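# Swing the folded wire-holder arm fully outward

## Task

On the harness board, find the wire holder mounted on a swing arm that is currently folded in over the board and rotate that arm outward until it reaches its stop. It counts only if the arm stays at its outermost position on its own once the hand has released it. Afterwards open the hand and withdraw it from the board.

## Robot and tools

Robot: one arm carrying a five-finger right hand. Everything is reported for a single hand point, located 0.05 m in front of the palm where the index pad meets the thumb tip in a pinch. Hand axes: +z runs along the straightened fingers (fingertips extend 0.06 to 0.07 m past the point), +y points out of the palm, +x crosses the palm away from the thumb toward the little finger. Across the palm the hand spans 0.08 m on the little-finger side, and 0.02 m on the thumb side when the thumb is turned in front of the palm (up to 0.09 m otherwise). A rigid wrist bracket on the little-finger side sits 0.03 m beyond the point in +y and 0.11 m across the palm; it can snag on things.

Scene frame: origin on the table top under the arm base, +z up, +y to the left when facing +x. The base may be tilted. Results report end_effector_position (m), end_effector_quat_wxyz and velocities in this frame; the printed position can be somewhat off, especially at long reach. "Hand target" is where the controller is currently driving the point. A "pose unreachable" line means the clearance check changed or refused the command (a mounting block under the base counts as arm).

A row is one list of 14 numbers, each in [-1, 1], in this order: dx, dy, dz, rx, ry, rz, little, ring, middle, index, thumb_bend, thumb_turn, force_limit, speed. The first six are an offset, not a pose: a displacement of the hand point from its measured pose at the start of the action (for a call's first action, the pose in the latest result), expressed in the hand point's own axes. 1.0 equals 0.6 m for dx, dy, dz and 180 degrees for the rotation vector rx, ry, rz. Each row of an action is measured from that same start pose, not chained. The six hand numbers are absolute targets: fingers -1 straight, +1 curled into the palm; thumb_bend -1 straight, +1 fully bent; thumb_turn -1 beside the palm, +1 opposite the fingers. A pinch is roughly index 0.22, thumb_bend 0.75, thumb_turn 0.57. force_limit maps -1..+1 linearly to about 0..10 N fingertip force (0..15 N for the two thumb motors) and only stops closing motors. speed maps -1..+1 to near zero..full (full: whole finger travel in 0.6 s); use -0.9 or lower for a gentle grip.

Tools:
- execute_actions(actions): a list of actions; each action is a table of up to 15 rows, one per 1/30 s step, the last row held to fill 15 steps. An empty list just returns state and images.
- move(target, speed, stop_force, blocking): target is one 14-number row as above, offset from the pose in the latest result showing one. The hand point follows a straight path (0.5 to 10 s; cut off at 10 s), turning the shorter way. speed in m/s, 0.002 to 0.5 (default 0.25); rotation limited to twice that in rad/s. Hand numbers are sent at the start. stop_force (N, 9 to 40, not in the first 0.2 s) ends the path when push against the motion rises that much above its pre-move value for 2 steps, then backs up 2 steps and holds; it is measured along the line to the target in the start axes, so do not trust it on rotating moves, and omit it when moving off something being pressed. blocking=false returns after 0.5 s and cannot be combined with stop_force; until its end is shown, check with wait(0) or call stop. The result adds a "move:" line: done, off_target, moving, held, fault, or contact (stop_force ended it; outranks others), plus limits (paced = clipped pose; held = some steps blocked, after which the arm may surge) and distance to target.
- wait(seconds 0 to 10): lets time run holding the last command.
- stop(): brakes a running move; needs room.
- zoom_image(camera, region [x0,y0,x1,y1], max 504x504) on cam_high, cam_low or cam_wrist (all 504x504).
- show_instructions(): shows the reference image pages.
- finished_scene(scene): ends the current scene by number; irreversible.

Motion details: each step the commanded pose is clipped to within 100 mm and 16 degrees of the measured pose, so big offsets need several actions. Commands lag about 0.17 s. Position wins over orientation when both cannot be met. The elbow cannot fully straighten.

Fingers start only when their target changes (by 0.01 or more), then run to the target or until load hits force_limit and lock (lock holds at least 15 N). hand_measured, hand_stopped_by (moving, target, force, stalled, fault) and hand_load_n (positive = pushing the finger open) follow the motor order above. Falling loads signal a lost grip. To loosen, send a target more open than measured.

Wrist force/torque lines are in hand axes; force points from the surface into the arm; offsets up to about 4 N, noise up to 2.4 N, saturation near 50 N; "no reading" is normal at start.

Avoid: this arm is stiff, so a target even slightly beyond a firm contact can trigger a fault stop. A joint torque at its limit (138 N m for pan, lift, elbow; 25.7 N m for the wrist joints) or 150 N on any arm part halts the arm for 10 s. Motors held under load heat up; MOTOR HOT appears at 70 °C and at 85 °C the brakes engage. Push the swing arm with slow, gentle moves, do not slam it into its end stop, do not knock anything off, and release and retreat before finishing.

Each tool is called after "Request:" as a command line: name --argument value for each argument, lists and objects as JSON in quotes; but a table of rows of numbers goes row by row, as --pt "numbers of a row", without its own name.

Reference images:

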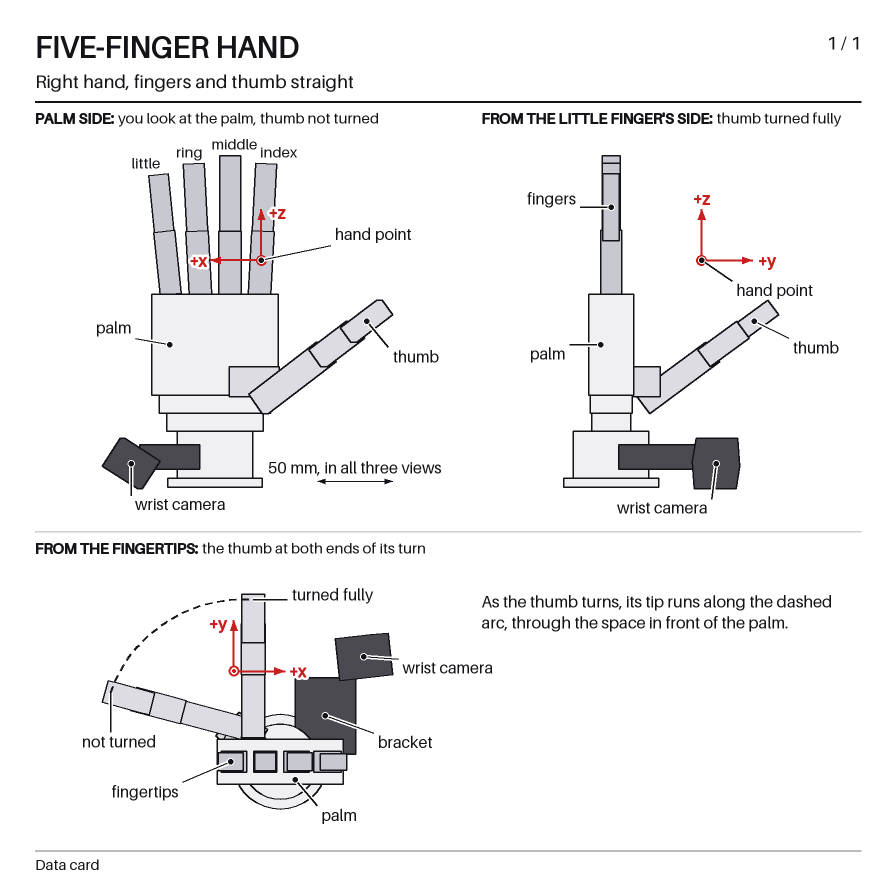

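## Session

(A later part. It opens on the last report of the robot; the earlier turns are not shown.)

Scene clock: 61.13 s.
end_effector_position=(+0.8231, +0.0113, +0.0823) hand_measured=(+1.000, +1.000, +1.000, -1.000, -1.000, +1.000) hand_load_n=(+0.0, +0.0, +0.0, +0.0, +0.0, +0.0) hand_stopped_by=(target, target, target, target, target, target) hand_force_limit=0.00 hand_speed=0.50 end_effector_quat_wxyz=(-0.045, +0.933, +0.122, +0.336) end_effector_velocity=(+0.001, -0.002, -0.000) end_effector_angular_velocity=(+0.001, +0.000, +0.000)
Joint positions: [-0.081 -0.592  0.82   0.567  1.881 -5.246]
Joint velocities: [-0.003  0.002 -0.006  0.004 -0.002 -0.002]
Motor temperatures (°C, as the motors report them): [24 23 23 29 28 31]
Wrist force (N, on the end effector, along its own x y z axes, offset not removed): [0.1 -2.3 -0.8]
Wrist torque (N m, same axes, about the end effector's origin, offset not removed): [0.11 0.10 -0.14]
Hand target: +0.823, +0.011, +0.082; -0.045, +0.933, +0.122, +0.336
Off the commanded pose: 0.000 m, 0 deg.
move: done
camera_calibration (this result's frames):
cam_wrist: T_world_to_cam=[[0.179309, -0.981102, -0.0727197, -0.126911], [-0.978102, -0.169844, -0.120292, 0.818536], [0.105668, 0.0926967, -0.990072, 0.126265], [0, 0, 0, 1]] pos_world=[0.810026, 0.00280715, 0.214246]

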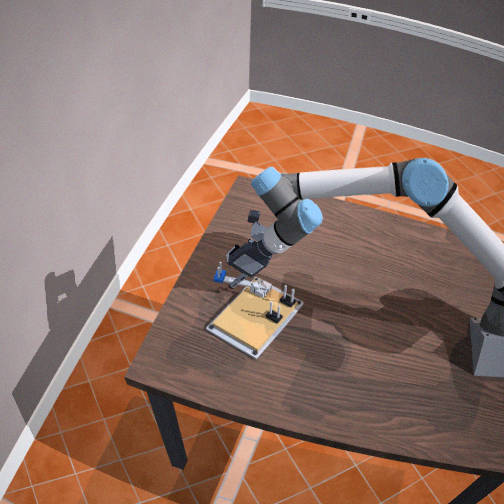

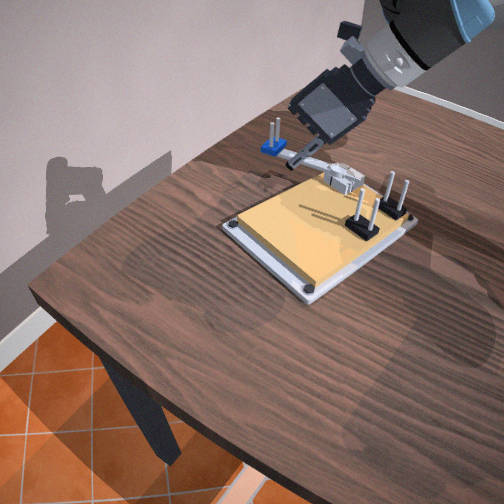

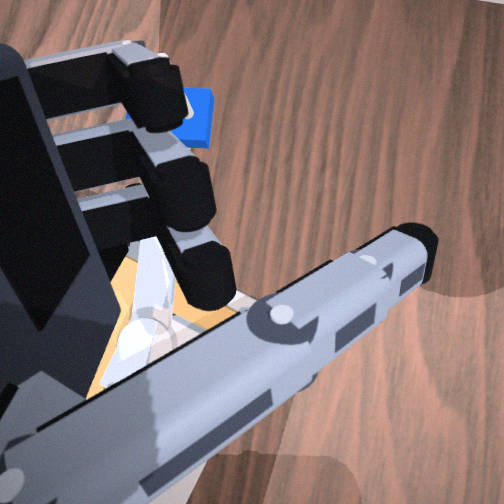

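Request:
zoom_image --camera "cam_low" --region '[240, 100, 400, 210]'

Request:
zoom_image --camera "cam_high" --region '[200, 245, 300, 325]'

Region (240, 100, 400, 210) of cam_low's 504x504 image, scaled by 3.150, with more detail than that image has; it fills the top 346 rows of this view, and the rest is white.

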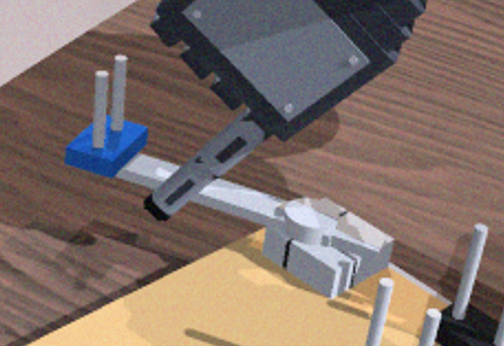

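Region (200, 245, 300, 325) of cam_high's 504x504 image, scaled by 5.040, with more detail than that image has; it fills the top 403 rows of this view, and the rest is white.

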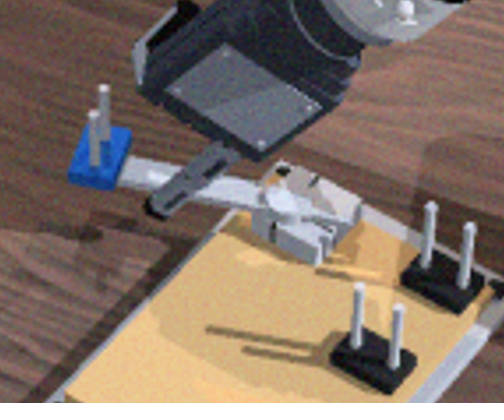

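Request:
move --target '[-0.00475, 0.03632, -0.00403, 0, 0, 0, 1, 1, 1, -1, -1, 1, 0, 0.5]' --speed 0.02 --stop_force 10

Scene clock: 63.37 s.
end_effector_position=(+0.8250, -0.0104, +0.0823) hand_measured=(+1.000, +1.000, +1.000, -1.000, -1.000, +1.000) hand_load_n=(+0.0, +0.0, +0.0, +0.0, +0.0, +0.0) hand_stopped_by=(target, target, target, target, target, target) hand_force_limit=0.00 hand_speed=0.50 end_effector_quat_wxyz=(-0.045, +0.933, +0.122, +0.336) end_effector_velocity=(+0.000, -0.002, +0.000) end_effector_angular_velocity=(+0.001, -0.000, +0.001)
Joint positions: [-0.108 -0.612  0.827  0.575  1.862 -5.267]
Joint velocities: [-0.004 -0.003  0.001  0.001 -0.004 -0.003]
Motor temperatures (°C, as the motors report them): [24 23 23 29 28 31]
Wrist force (N, on the end effector, along its own x y z axes, offset not removed): [1.0 -0.6 -0.3]
Wrist torque (N m, same axes, about the end effector's origin, offset not removed): [0.01 -0.03 -0.13]
Hand target: +0.825, -0.011, +0.082; -0.045, +0.933, +0.122, +0.336
Off the commanded pose: 0.000 m, 0 deg.
move: done
camera_calibration (this result's frames):
cam_wrist: T_world_to_cam=[[0.179295, -0.9811, -0.0727701, -0.148491], [-0.978104, -0.169824, -0.120304, 0.816744], [0.105672, 0.0927465, -0.990066, 0.128067], [0, 0, 0, 1]] pos_world=[0.811951, -0.0188595, 0.214246]

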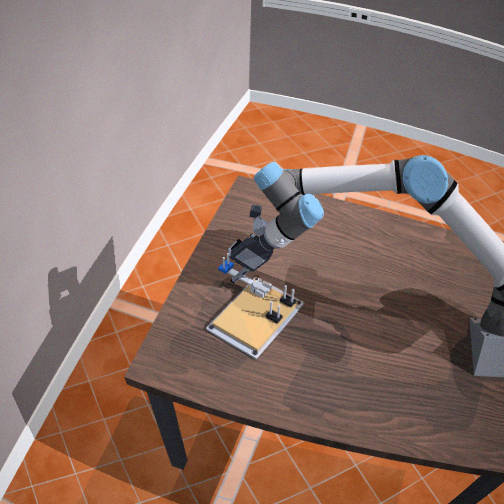

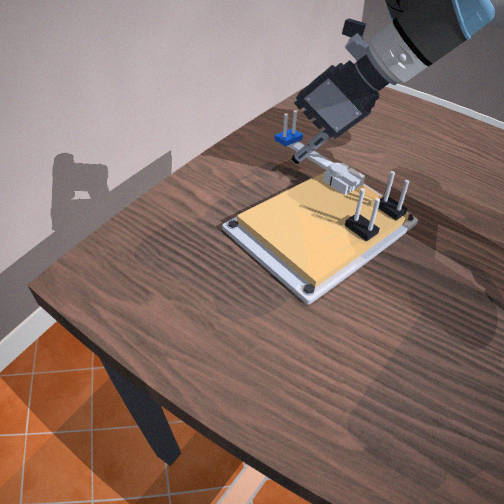

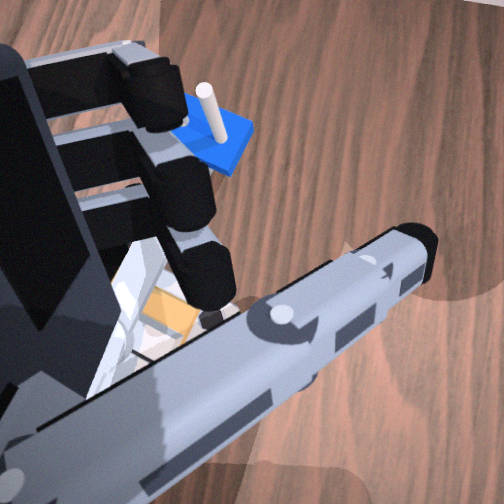

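Request:
zoom_image --camera "cam_low" --region '[250, 95, 400, 205]'

Request:
zoom_image --camera "cam_high" --region '[205, 240, 300, 320]'

Region (250, 95, 400, 205) of cam_low's 504x504 image, scaled by 3.360, with more detail than that image has; it fills the top 370 rows of this view, and the rest is white.

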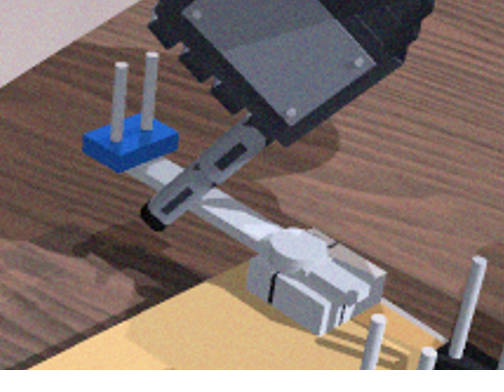

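Region (205, 240, 300, 320) of cam_high's 504x504 image, scaled by 5.305, with more detail than that image has; it fills the top 424 rows of this view, and the rest is white.

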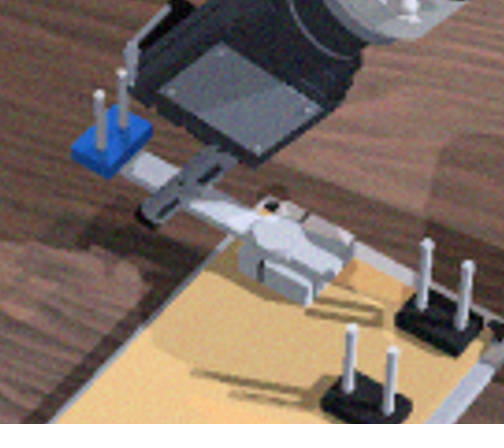

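Request:
move --target '[-0.00993, 0.02848, -0.0083, 0, 0, 0, 1, 1, 1, -1, -1, 1, 0, 0.5]' --speed 0.015 --stop_force 10

Scene clock: 65.03 s.
end_effector_position=(+0.8247, -0.0126, +0.0823) hand_measured=(+1.000, +1.000, +1.000, -1.000, -1.000, +1.000) hand_load_n=(+0.0, +0.0, +0.0, +1.5, +0.0, +0.0) hand_stopped_by=(target, target, target, target, target, target) hand_force_limit=0.00 hand_speed=0.50 end_effector_quat_wxyz=(-0.045, +0.933, +0.122, +0.336) end_effector_velocity=(+0.001, +0.003, +0.000) end_effector_angular_velocity=(+0.001, +0.001, -0.003)
Joint positions: [-0.111 -0.615  0.83   0.574  1.86  -5.269]
Joint velocities: [ 0.005  0.006 -0.007  0.003  0.004  0.007]
Motor temperatures (°C, as the motors report them): [24 23 23 29 28 31]
Wrist force (N, on the end effector, along its own x y z axes, offset not removed): [11.5 -15.9 2.2]
Wrist torque (N m, same axes, about the end effector's origin, offset not removed): [0.62 0.40 0.70]
Hand target: +0.825, -0.012, +0.082; -0.045, +0.933, +0.122, +0.336
Off the commanded pose: 0.017 m, 0 deg.
move: contact
camera_calibration (this result's frames):
cam_wrist: T_world_to_cam=[[0.179514, -0.98106, -0.0727679, -0.150809], [-0.978065, -0.170043, -0.120309, 0.816004], [0.105656, 0.0927689, -0.990066, 0.128325], [0, 0, 0, 1]] pos_world=[0.811619, -0.0211015, 0.214249]

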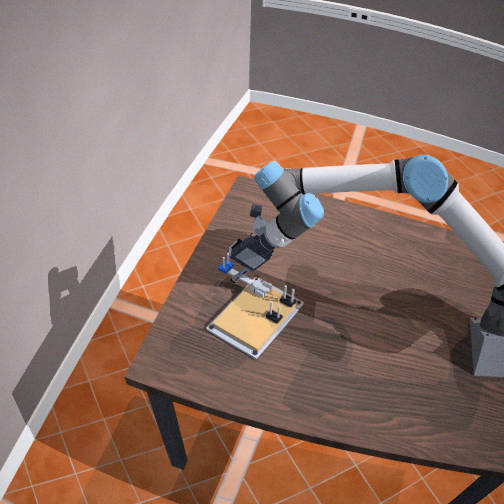

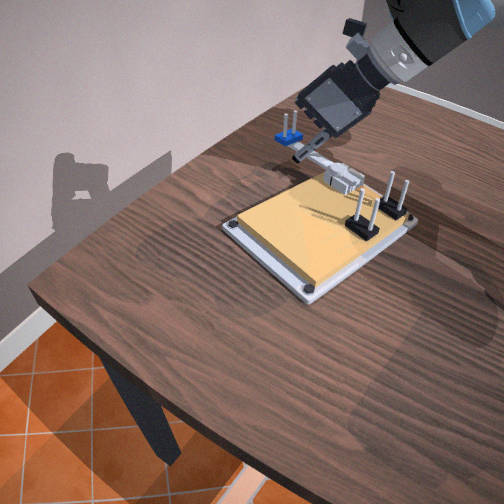

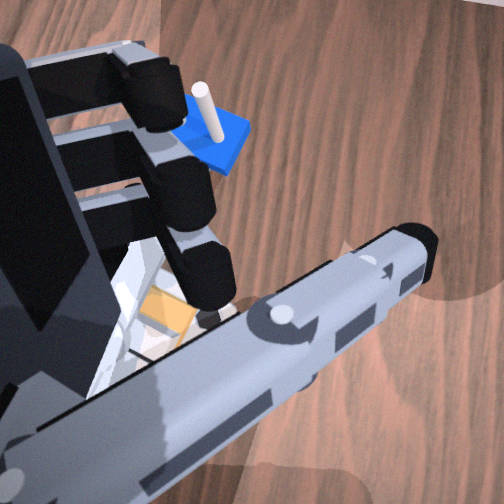

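Request:
execute_actions --actions '[]'

Scene clock: 65.77 s.
end_effector_position=(+0.8248, -0.0121, +0.0823) hand_measured=(+1.000, +1.000, +1.000, -1.000, -1.000, +1.000) hand_load_n=(+0.0, +0.0, +0.0, +1.0, +0.0, +0.0) hand_stopped_by=(target, target, target, target, target, target) hand_force_limit=0.00 hand_speed=0.50 end_effector_quat_wxyz=(-0.045, +0.933, +0.122, +0.336) end_effector_velocity=(-0.000, +0.000, -0.000) end_effector_angular_velocity=(+0.001, +0.000, +0.001)
Joint positions: [-0.11  -0.615  0.829  0.574  1.86  -5.269]
Joint velocities: [-0.     0.     0.     0.    -0.001  0.   ]
Motor temperatures (°C, as the motors report them): [24 23 23 29 28 31]
Wrist force (N, on the end effector, along its own x y z axes, offset not removed): [9.6 -10.8 -1.1]
Wrist torque (N m, same axes, about the end effector's origin, offset not removed): [0.38 0.15 0.49]
Hand target: +0.825, -0.012, +0.082; -0.045, +0.933, +0.122, +0.336
Off the commanded pose: 0.017 m, 0 deg.
camera_calibration (this result's frames):
cam_wrist: T_world_to_cam=[[0.179447, -0.981063, -0.072892, -0.150239], [-0.978075, -0.169958, -0.120349, 0.816215], [0.105682, 0.0928901, -0.990052, 0.128247], [0, 0, 0, 1]] pos_world=[0.811726, -0.0205838, 0.214251]

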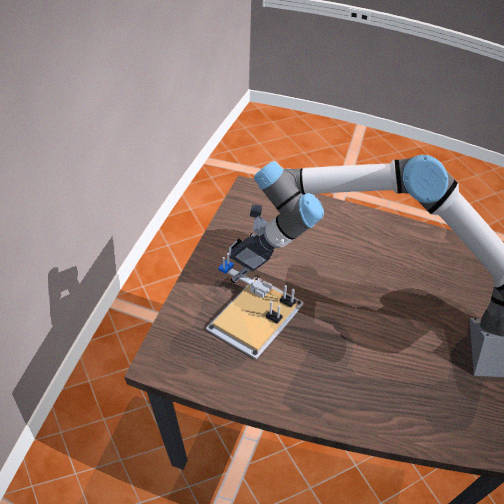

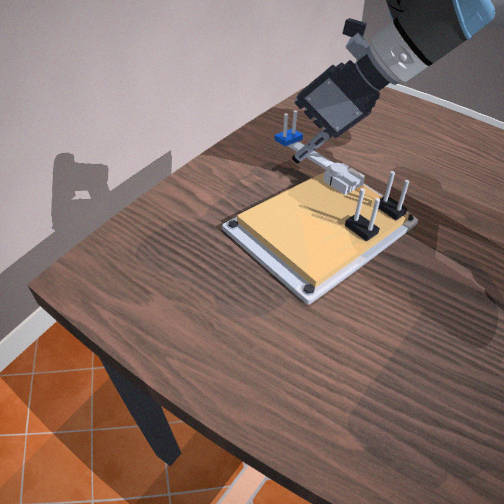

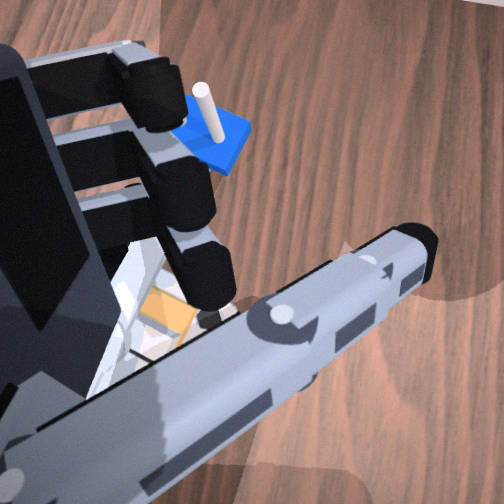

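Request:
move --target '[0,-0.04,0,0,0,0,1,1,1,-1,-1,1,0,0.5]' --speed 0.05

Request:
move --target '[0,0,-0.15,0,0,0,1,1,1,-1,-1,1,0,0.5]' --speed 0.12

Scene clock: 67.57 s.
end_effector_position=(+0.8187, +0.0108, +0.0823) hand_measured=(+1.000, +1.000, +1.000, -1.000, -1.000, +1.000) hand_load_n=(+0.0, +0.0, +0.0, +0.0, +0.0, +0.0) hand_stopped_by=(target, target, target, target, target, target) hand_force_limit=0.00 hand_speed=0.50 end_effector_quat_wxyz=(-0.045, +0.933, +0.122, +0.336) end_effector_velocity=(-0.001, +0.002, -0.000) end_effector_angular_velocity=(-0.000, +0.000, -0.000)
Joint positions: [-0.081 -0.605  0.847  0.554  1.881 -5.247]
Joint velocities: [ 0.003  0.001  0.002 -0.002  0.003  0.002]
Motor temperatures (°C, as the motors report them): [24 23 23 29 28 31]
Wrist force (N, on the end effector, along its own x y z axes, offset not removed): [-0.6 0.7 -0.4]
Wrist torque (N m, same axes, about the end effector's origin, offset not removed): [0.15 0.09 -0.18]
Hand target: +0.819, +0.011, +0.082; -0.045, +0.933, +0.122, +0.336
Off the commanded pose: 0.000 m, 0 deg.
move: done
camera_calibration (this result's frames):
cam_wrist: T_world_to_cam=[[0.179461, -0.981064, -0.0728525, -0.12669], [-0.978074, -0.169979, -0.120325, 0.814186], [0.105663, 0.0928487, -0.990058, 0.126822], [0, 0, 0, 1]] pos_world=[0.80567, 0.00232804, 0.214298]

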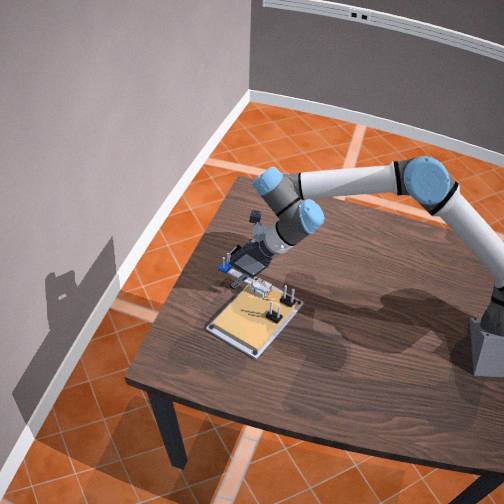

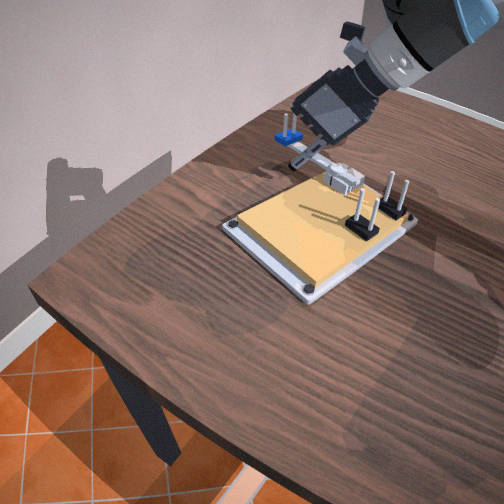

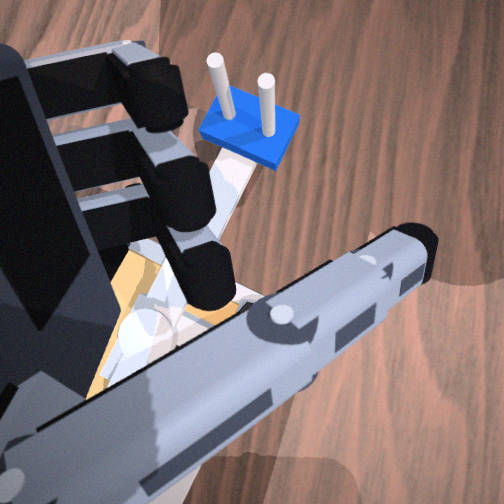

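Scene clock: 68.87 s.
end_effector_position=(+0.7634, -0.0040, +0.1513) hand_measured=(+1.000, +1.000, +1.000, -1.000, -1.000, +1.000) hand_load_n=(+0.0, +0.0, +0.0, +0.0, +0.0, +0.0) hand_stopped_by=(target, target, target, target, target, target) hand_force_limit=0.00 hand_speed=0.50 end_effector_quat_wxyz=(-0.045, +0.933, +0.122, +0.336) end_effector_velocity=(-0.002, -0.000, +0.002) end_effector_angular_velocity=(+0.001, -0.001, +0.001)
Joint positions: [-0.035 -0.795  1.041  0.561  1.913 -5.212]
Joint velocities: [ 0.001 -0.006  0.006  0.    -0.     0.001]
Motor temperatures (°C, as the motors report them): [24 23 23 29 28 31]
Wrist force (N, on the end effector, along its own x y z axes, offset not removed): [1.4 -0.2 0.7]
Wrist torque (N m, same axes, about the end effector's origin, offset not removed): [-0.11 -0.14 -0.01]
Hand target: +0.763, -0.004, +0.152; -0.045, +0.933, +0.122, +0.336
Off the commanded pose: 0.000 m, 0 deg.
move: done
camera_calibration (this result's frames):
cam_wrist: T_world_to_cam=[[0.179469, -0.981068, -0.072783, -0.126256], [-0.978082, -0.170003, -0.120229, 0.76586], [0.10558, 0.0927652, -0.990075, 0.202419], [0, 0, 0, 1]] pos_world=[0.750362, -0.0124442, 0.283299]

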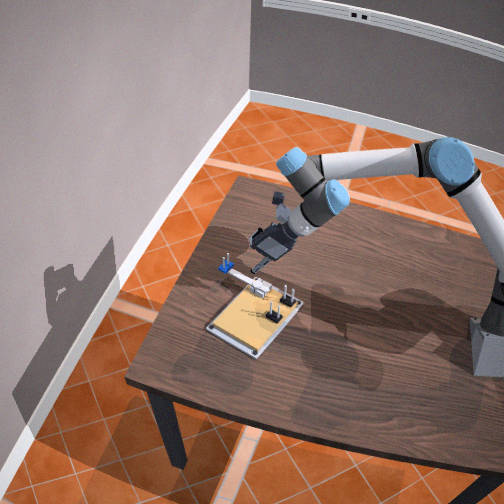

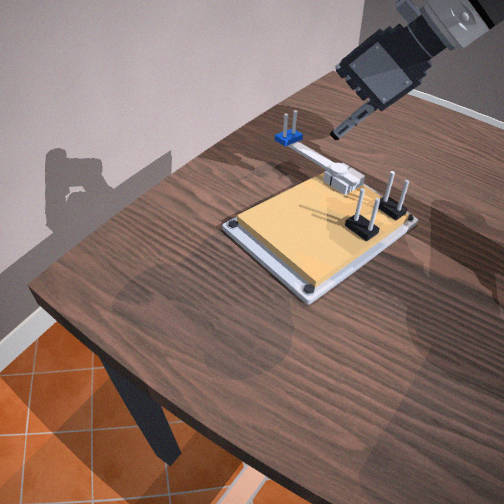

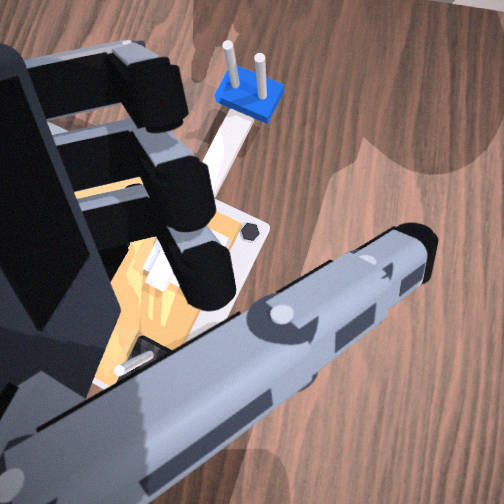

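Request:
zoom_image --camera "cam_low" --region '[260, 100, 420, 240]'

Region (260, 100, 420, 240) of cam_low's 504x504 image, scaled by 3.150, with more detail than that image has; it fills the top 441 rows of this view, and the rest is white.

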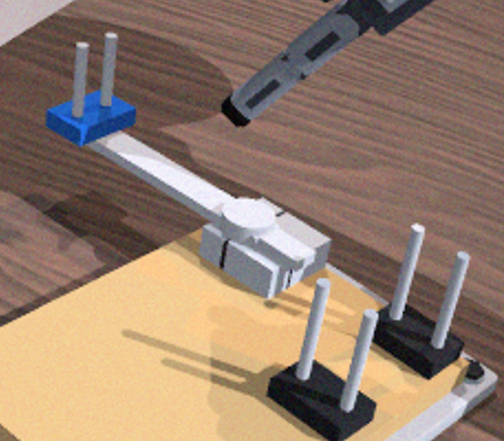

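Request:
move --target '[0,-0.09,0,0,0,0,-1,-1,-1,-1,-1,-1,0,1]' --speed 0.12

Scene clock: 72.50 s.
end_effector_position=(+0.7496, +0.0480, +0.1514) hand_measured=(-1.000, -1.000, -1.000, -1.000, -1.000, -1.000) hand_load_n=(+0.0, +0.0, +0.0, +0.0, +0.0, +0.0) hand_stopped_by=(target, target, target, target, target, target) hand_force_limit=0.00 hand_speed=1.00 end_effector_quat_wxyz=(-0.045, +0.933, +0.122, +0.336) end_effector_velocity=(-0.000, +0.002, +0.000) end_effector_angular_velocity=(-0.000, -0.001, -0.002)
Joint positions: [ 0.038 -0.759  1.057  0.53   1.963 -5.155]
Joint velocities: [ 0.003  0.002 -0.001 -0.001  0.003  0.003]
Motor temperatures (°C, as the motors report them): [24 23 23 29 28 31]
Wrist force (N, on the end effector, along its own x y z axes, offset not removed): [2.1 -0.2 0.2]
Wrist torque (N m, same axes, about the end effector's origin, offset not removed): [-0.22 -0.26 -0.01]
Hand target: +0.750, +0.048, +0.151; -0.045, +0.933, +0.122, +0.336
Off the commanded pose: 0.000 m, 0 deg.
move: done
camera_calibration (this result's frames):
cam_wrist: T_world_to_cam=[[0.17959, -0.981054, -0.072671, -0.0729283], [-0.978076, -0.170152, -0.120063, 0.761169], [0.105423, 0.09264, -0.990103, 0.199223], [0, 0, 0, 1]] pos_world=[0.736576, 0.0395117, 0.28334]

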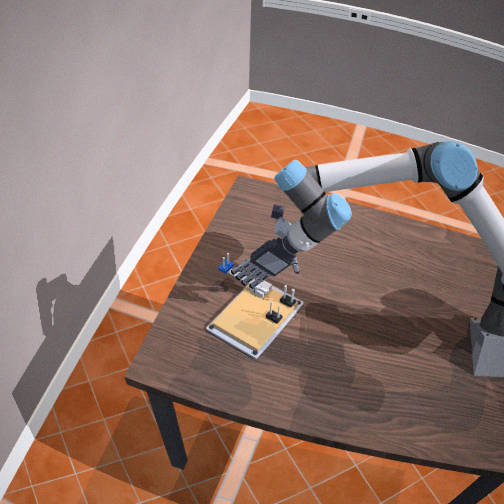

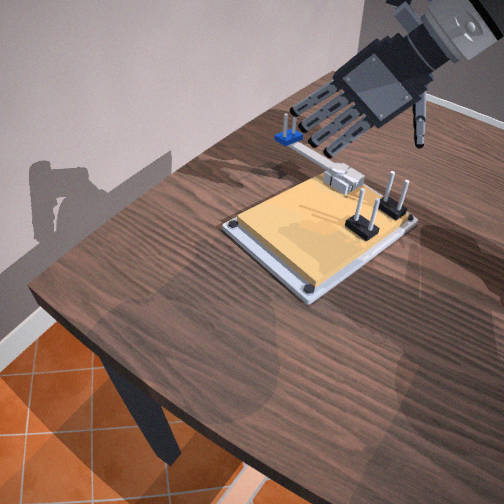

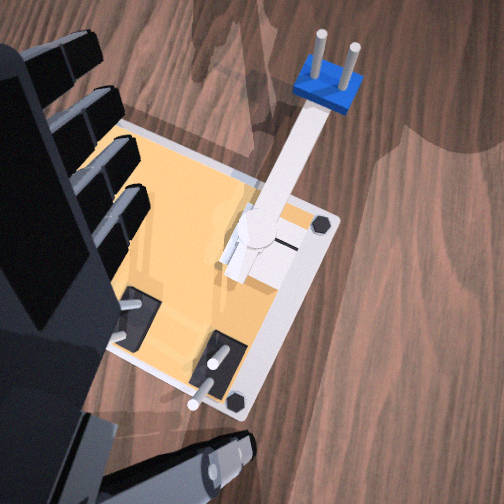

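Request:
zoom_image --camera "cam_wrist" --region '[190, 170, 350, 310]'

Region (190, 170, 350, 310) of cam_wrist's 504x504 image, scaled by 3.150, with more detail than that image has; it fills the top 441 rows of this view, and the rest is white.

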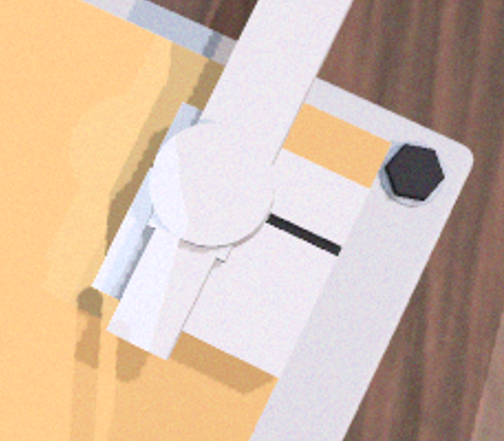

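Request:
move --target '[0.05,0,-0.15,0,0,0,-1,-1,-1,-1,-1,-1,0,1]' --speed 0.2

Request:
finished_scene --scene 1

Scene clock: 74.13 s.
end_effector_position=(+0.7166, +0.0390, +0.2395) hand_measured=(-1.000, -1.000, -1.000, -1.000, -1.000, -1.000) hand_load_n=(+0.0, +0.0, +0.0, +0.0, +0.0, +0.0) hand_stopped_by=(target, target, target, target, target, target) hand_force_limit=0.00 hand_speed=1.00 end_effector_quat_wxyz=(-0.045, +0.933, +0.122, +0.336) end_effector_velocity=(-0.001, -0.000, +0.003) end_effector_angular_velocity=(-0.000, +0.000, -0.000)
Joint positions: [ 0.117 -0.856  1.035  0.674  2.016 -5.091]
Joint velocities: [ 0.003 -0.002 -0.001  0.005  0.002  0.002]
Motor temperatures (°C, as the motors report them): [24 23 23 29 28 31]
Wrist force (N, on the end effector, along its own x y z axes, offset not removed): [-0.3 0.2 0.6]
Wrist torque (N m, same axes, about the end effector's origin, offset not removed): [-0.08 0.14 -0.14]
Hand target: +0.716, +0.039, +0.240; -0.045, +0.933, +0.122, +0.336
Off the commanded pose: 0.000 m, 0 deg.
move: done
camera_calibration (this result's frames):
cam_wrist: T_world_to_cam=[[0.179609, -0.981061, -0.072525, -0.0694203], [-0.978068, -0.170184, -0.120085, 0.737889], [0.105468, 0.0925027, -0.990111, 0.290743], [0, 0, 0, 1]] pos_world=[0.70351, 0.0305765, 0.371443]

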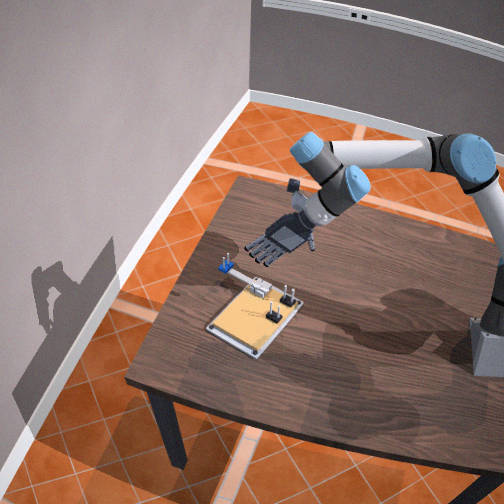

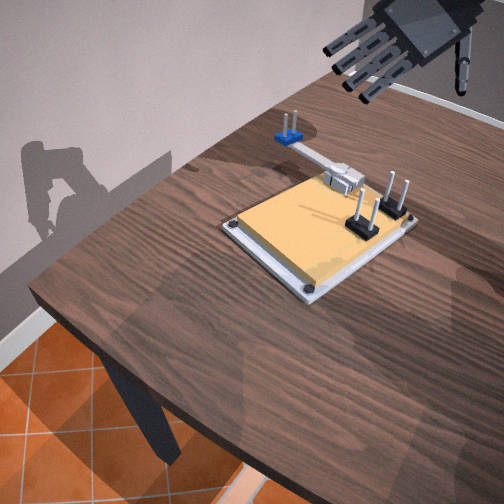

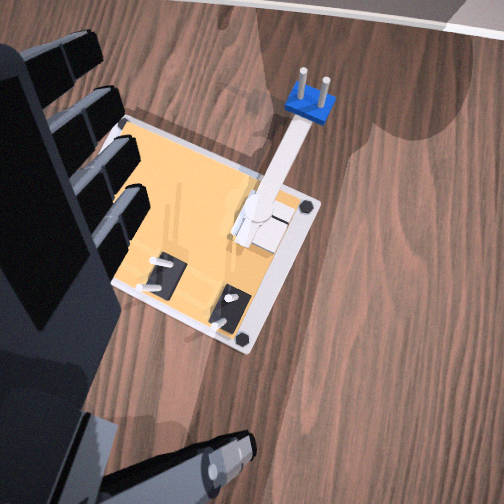

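The scene is finished: the task was done.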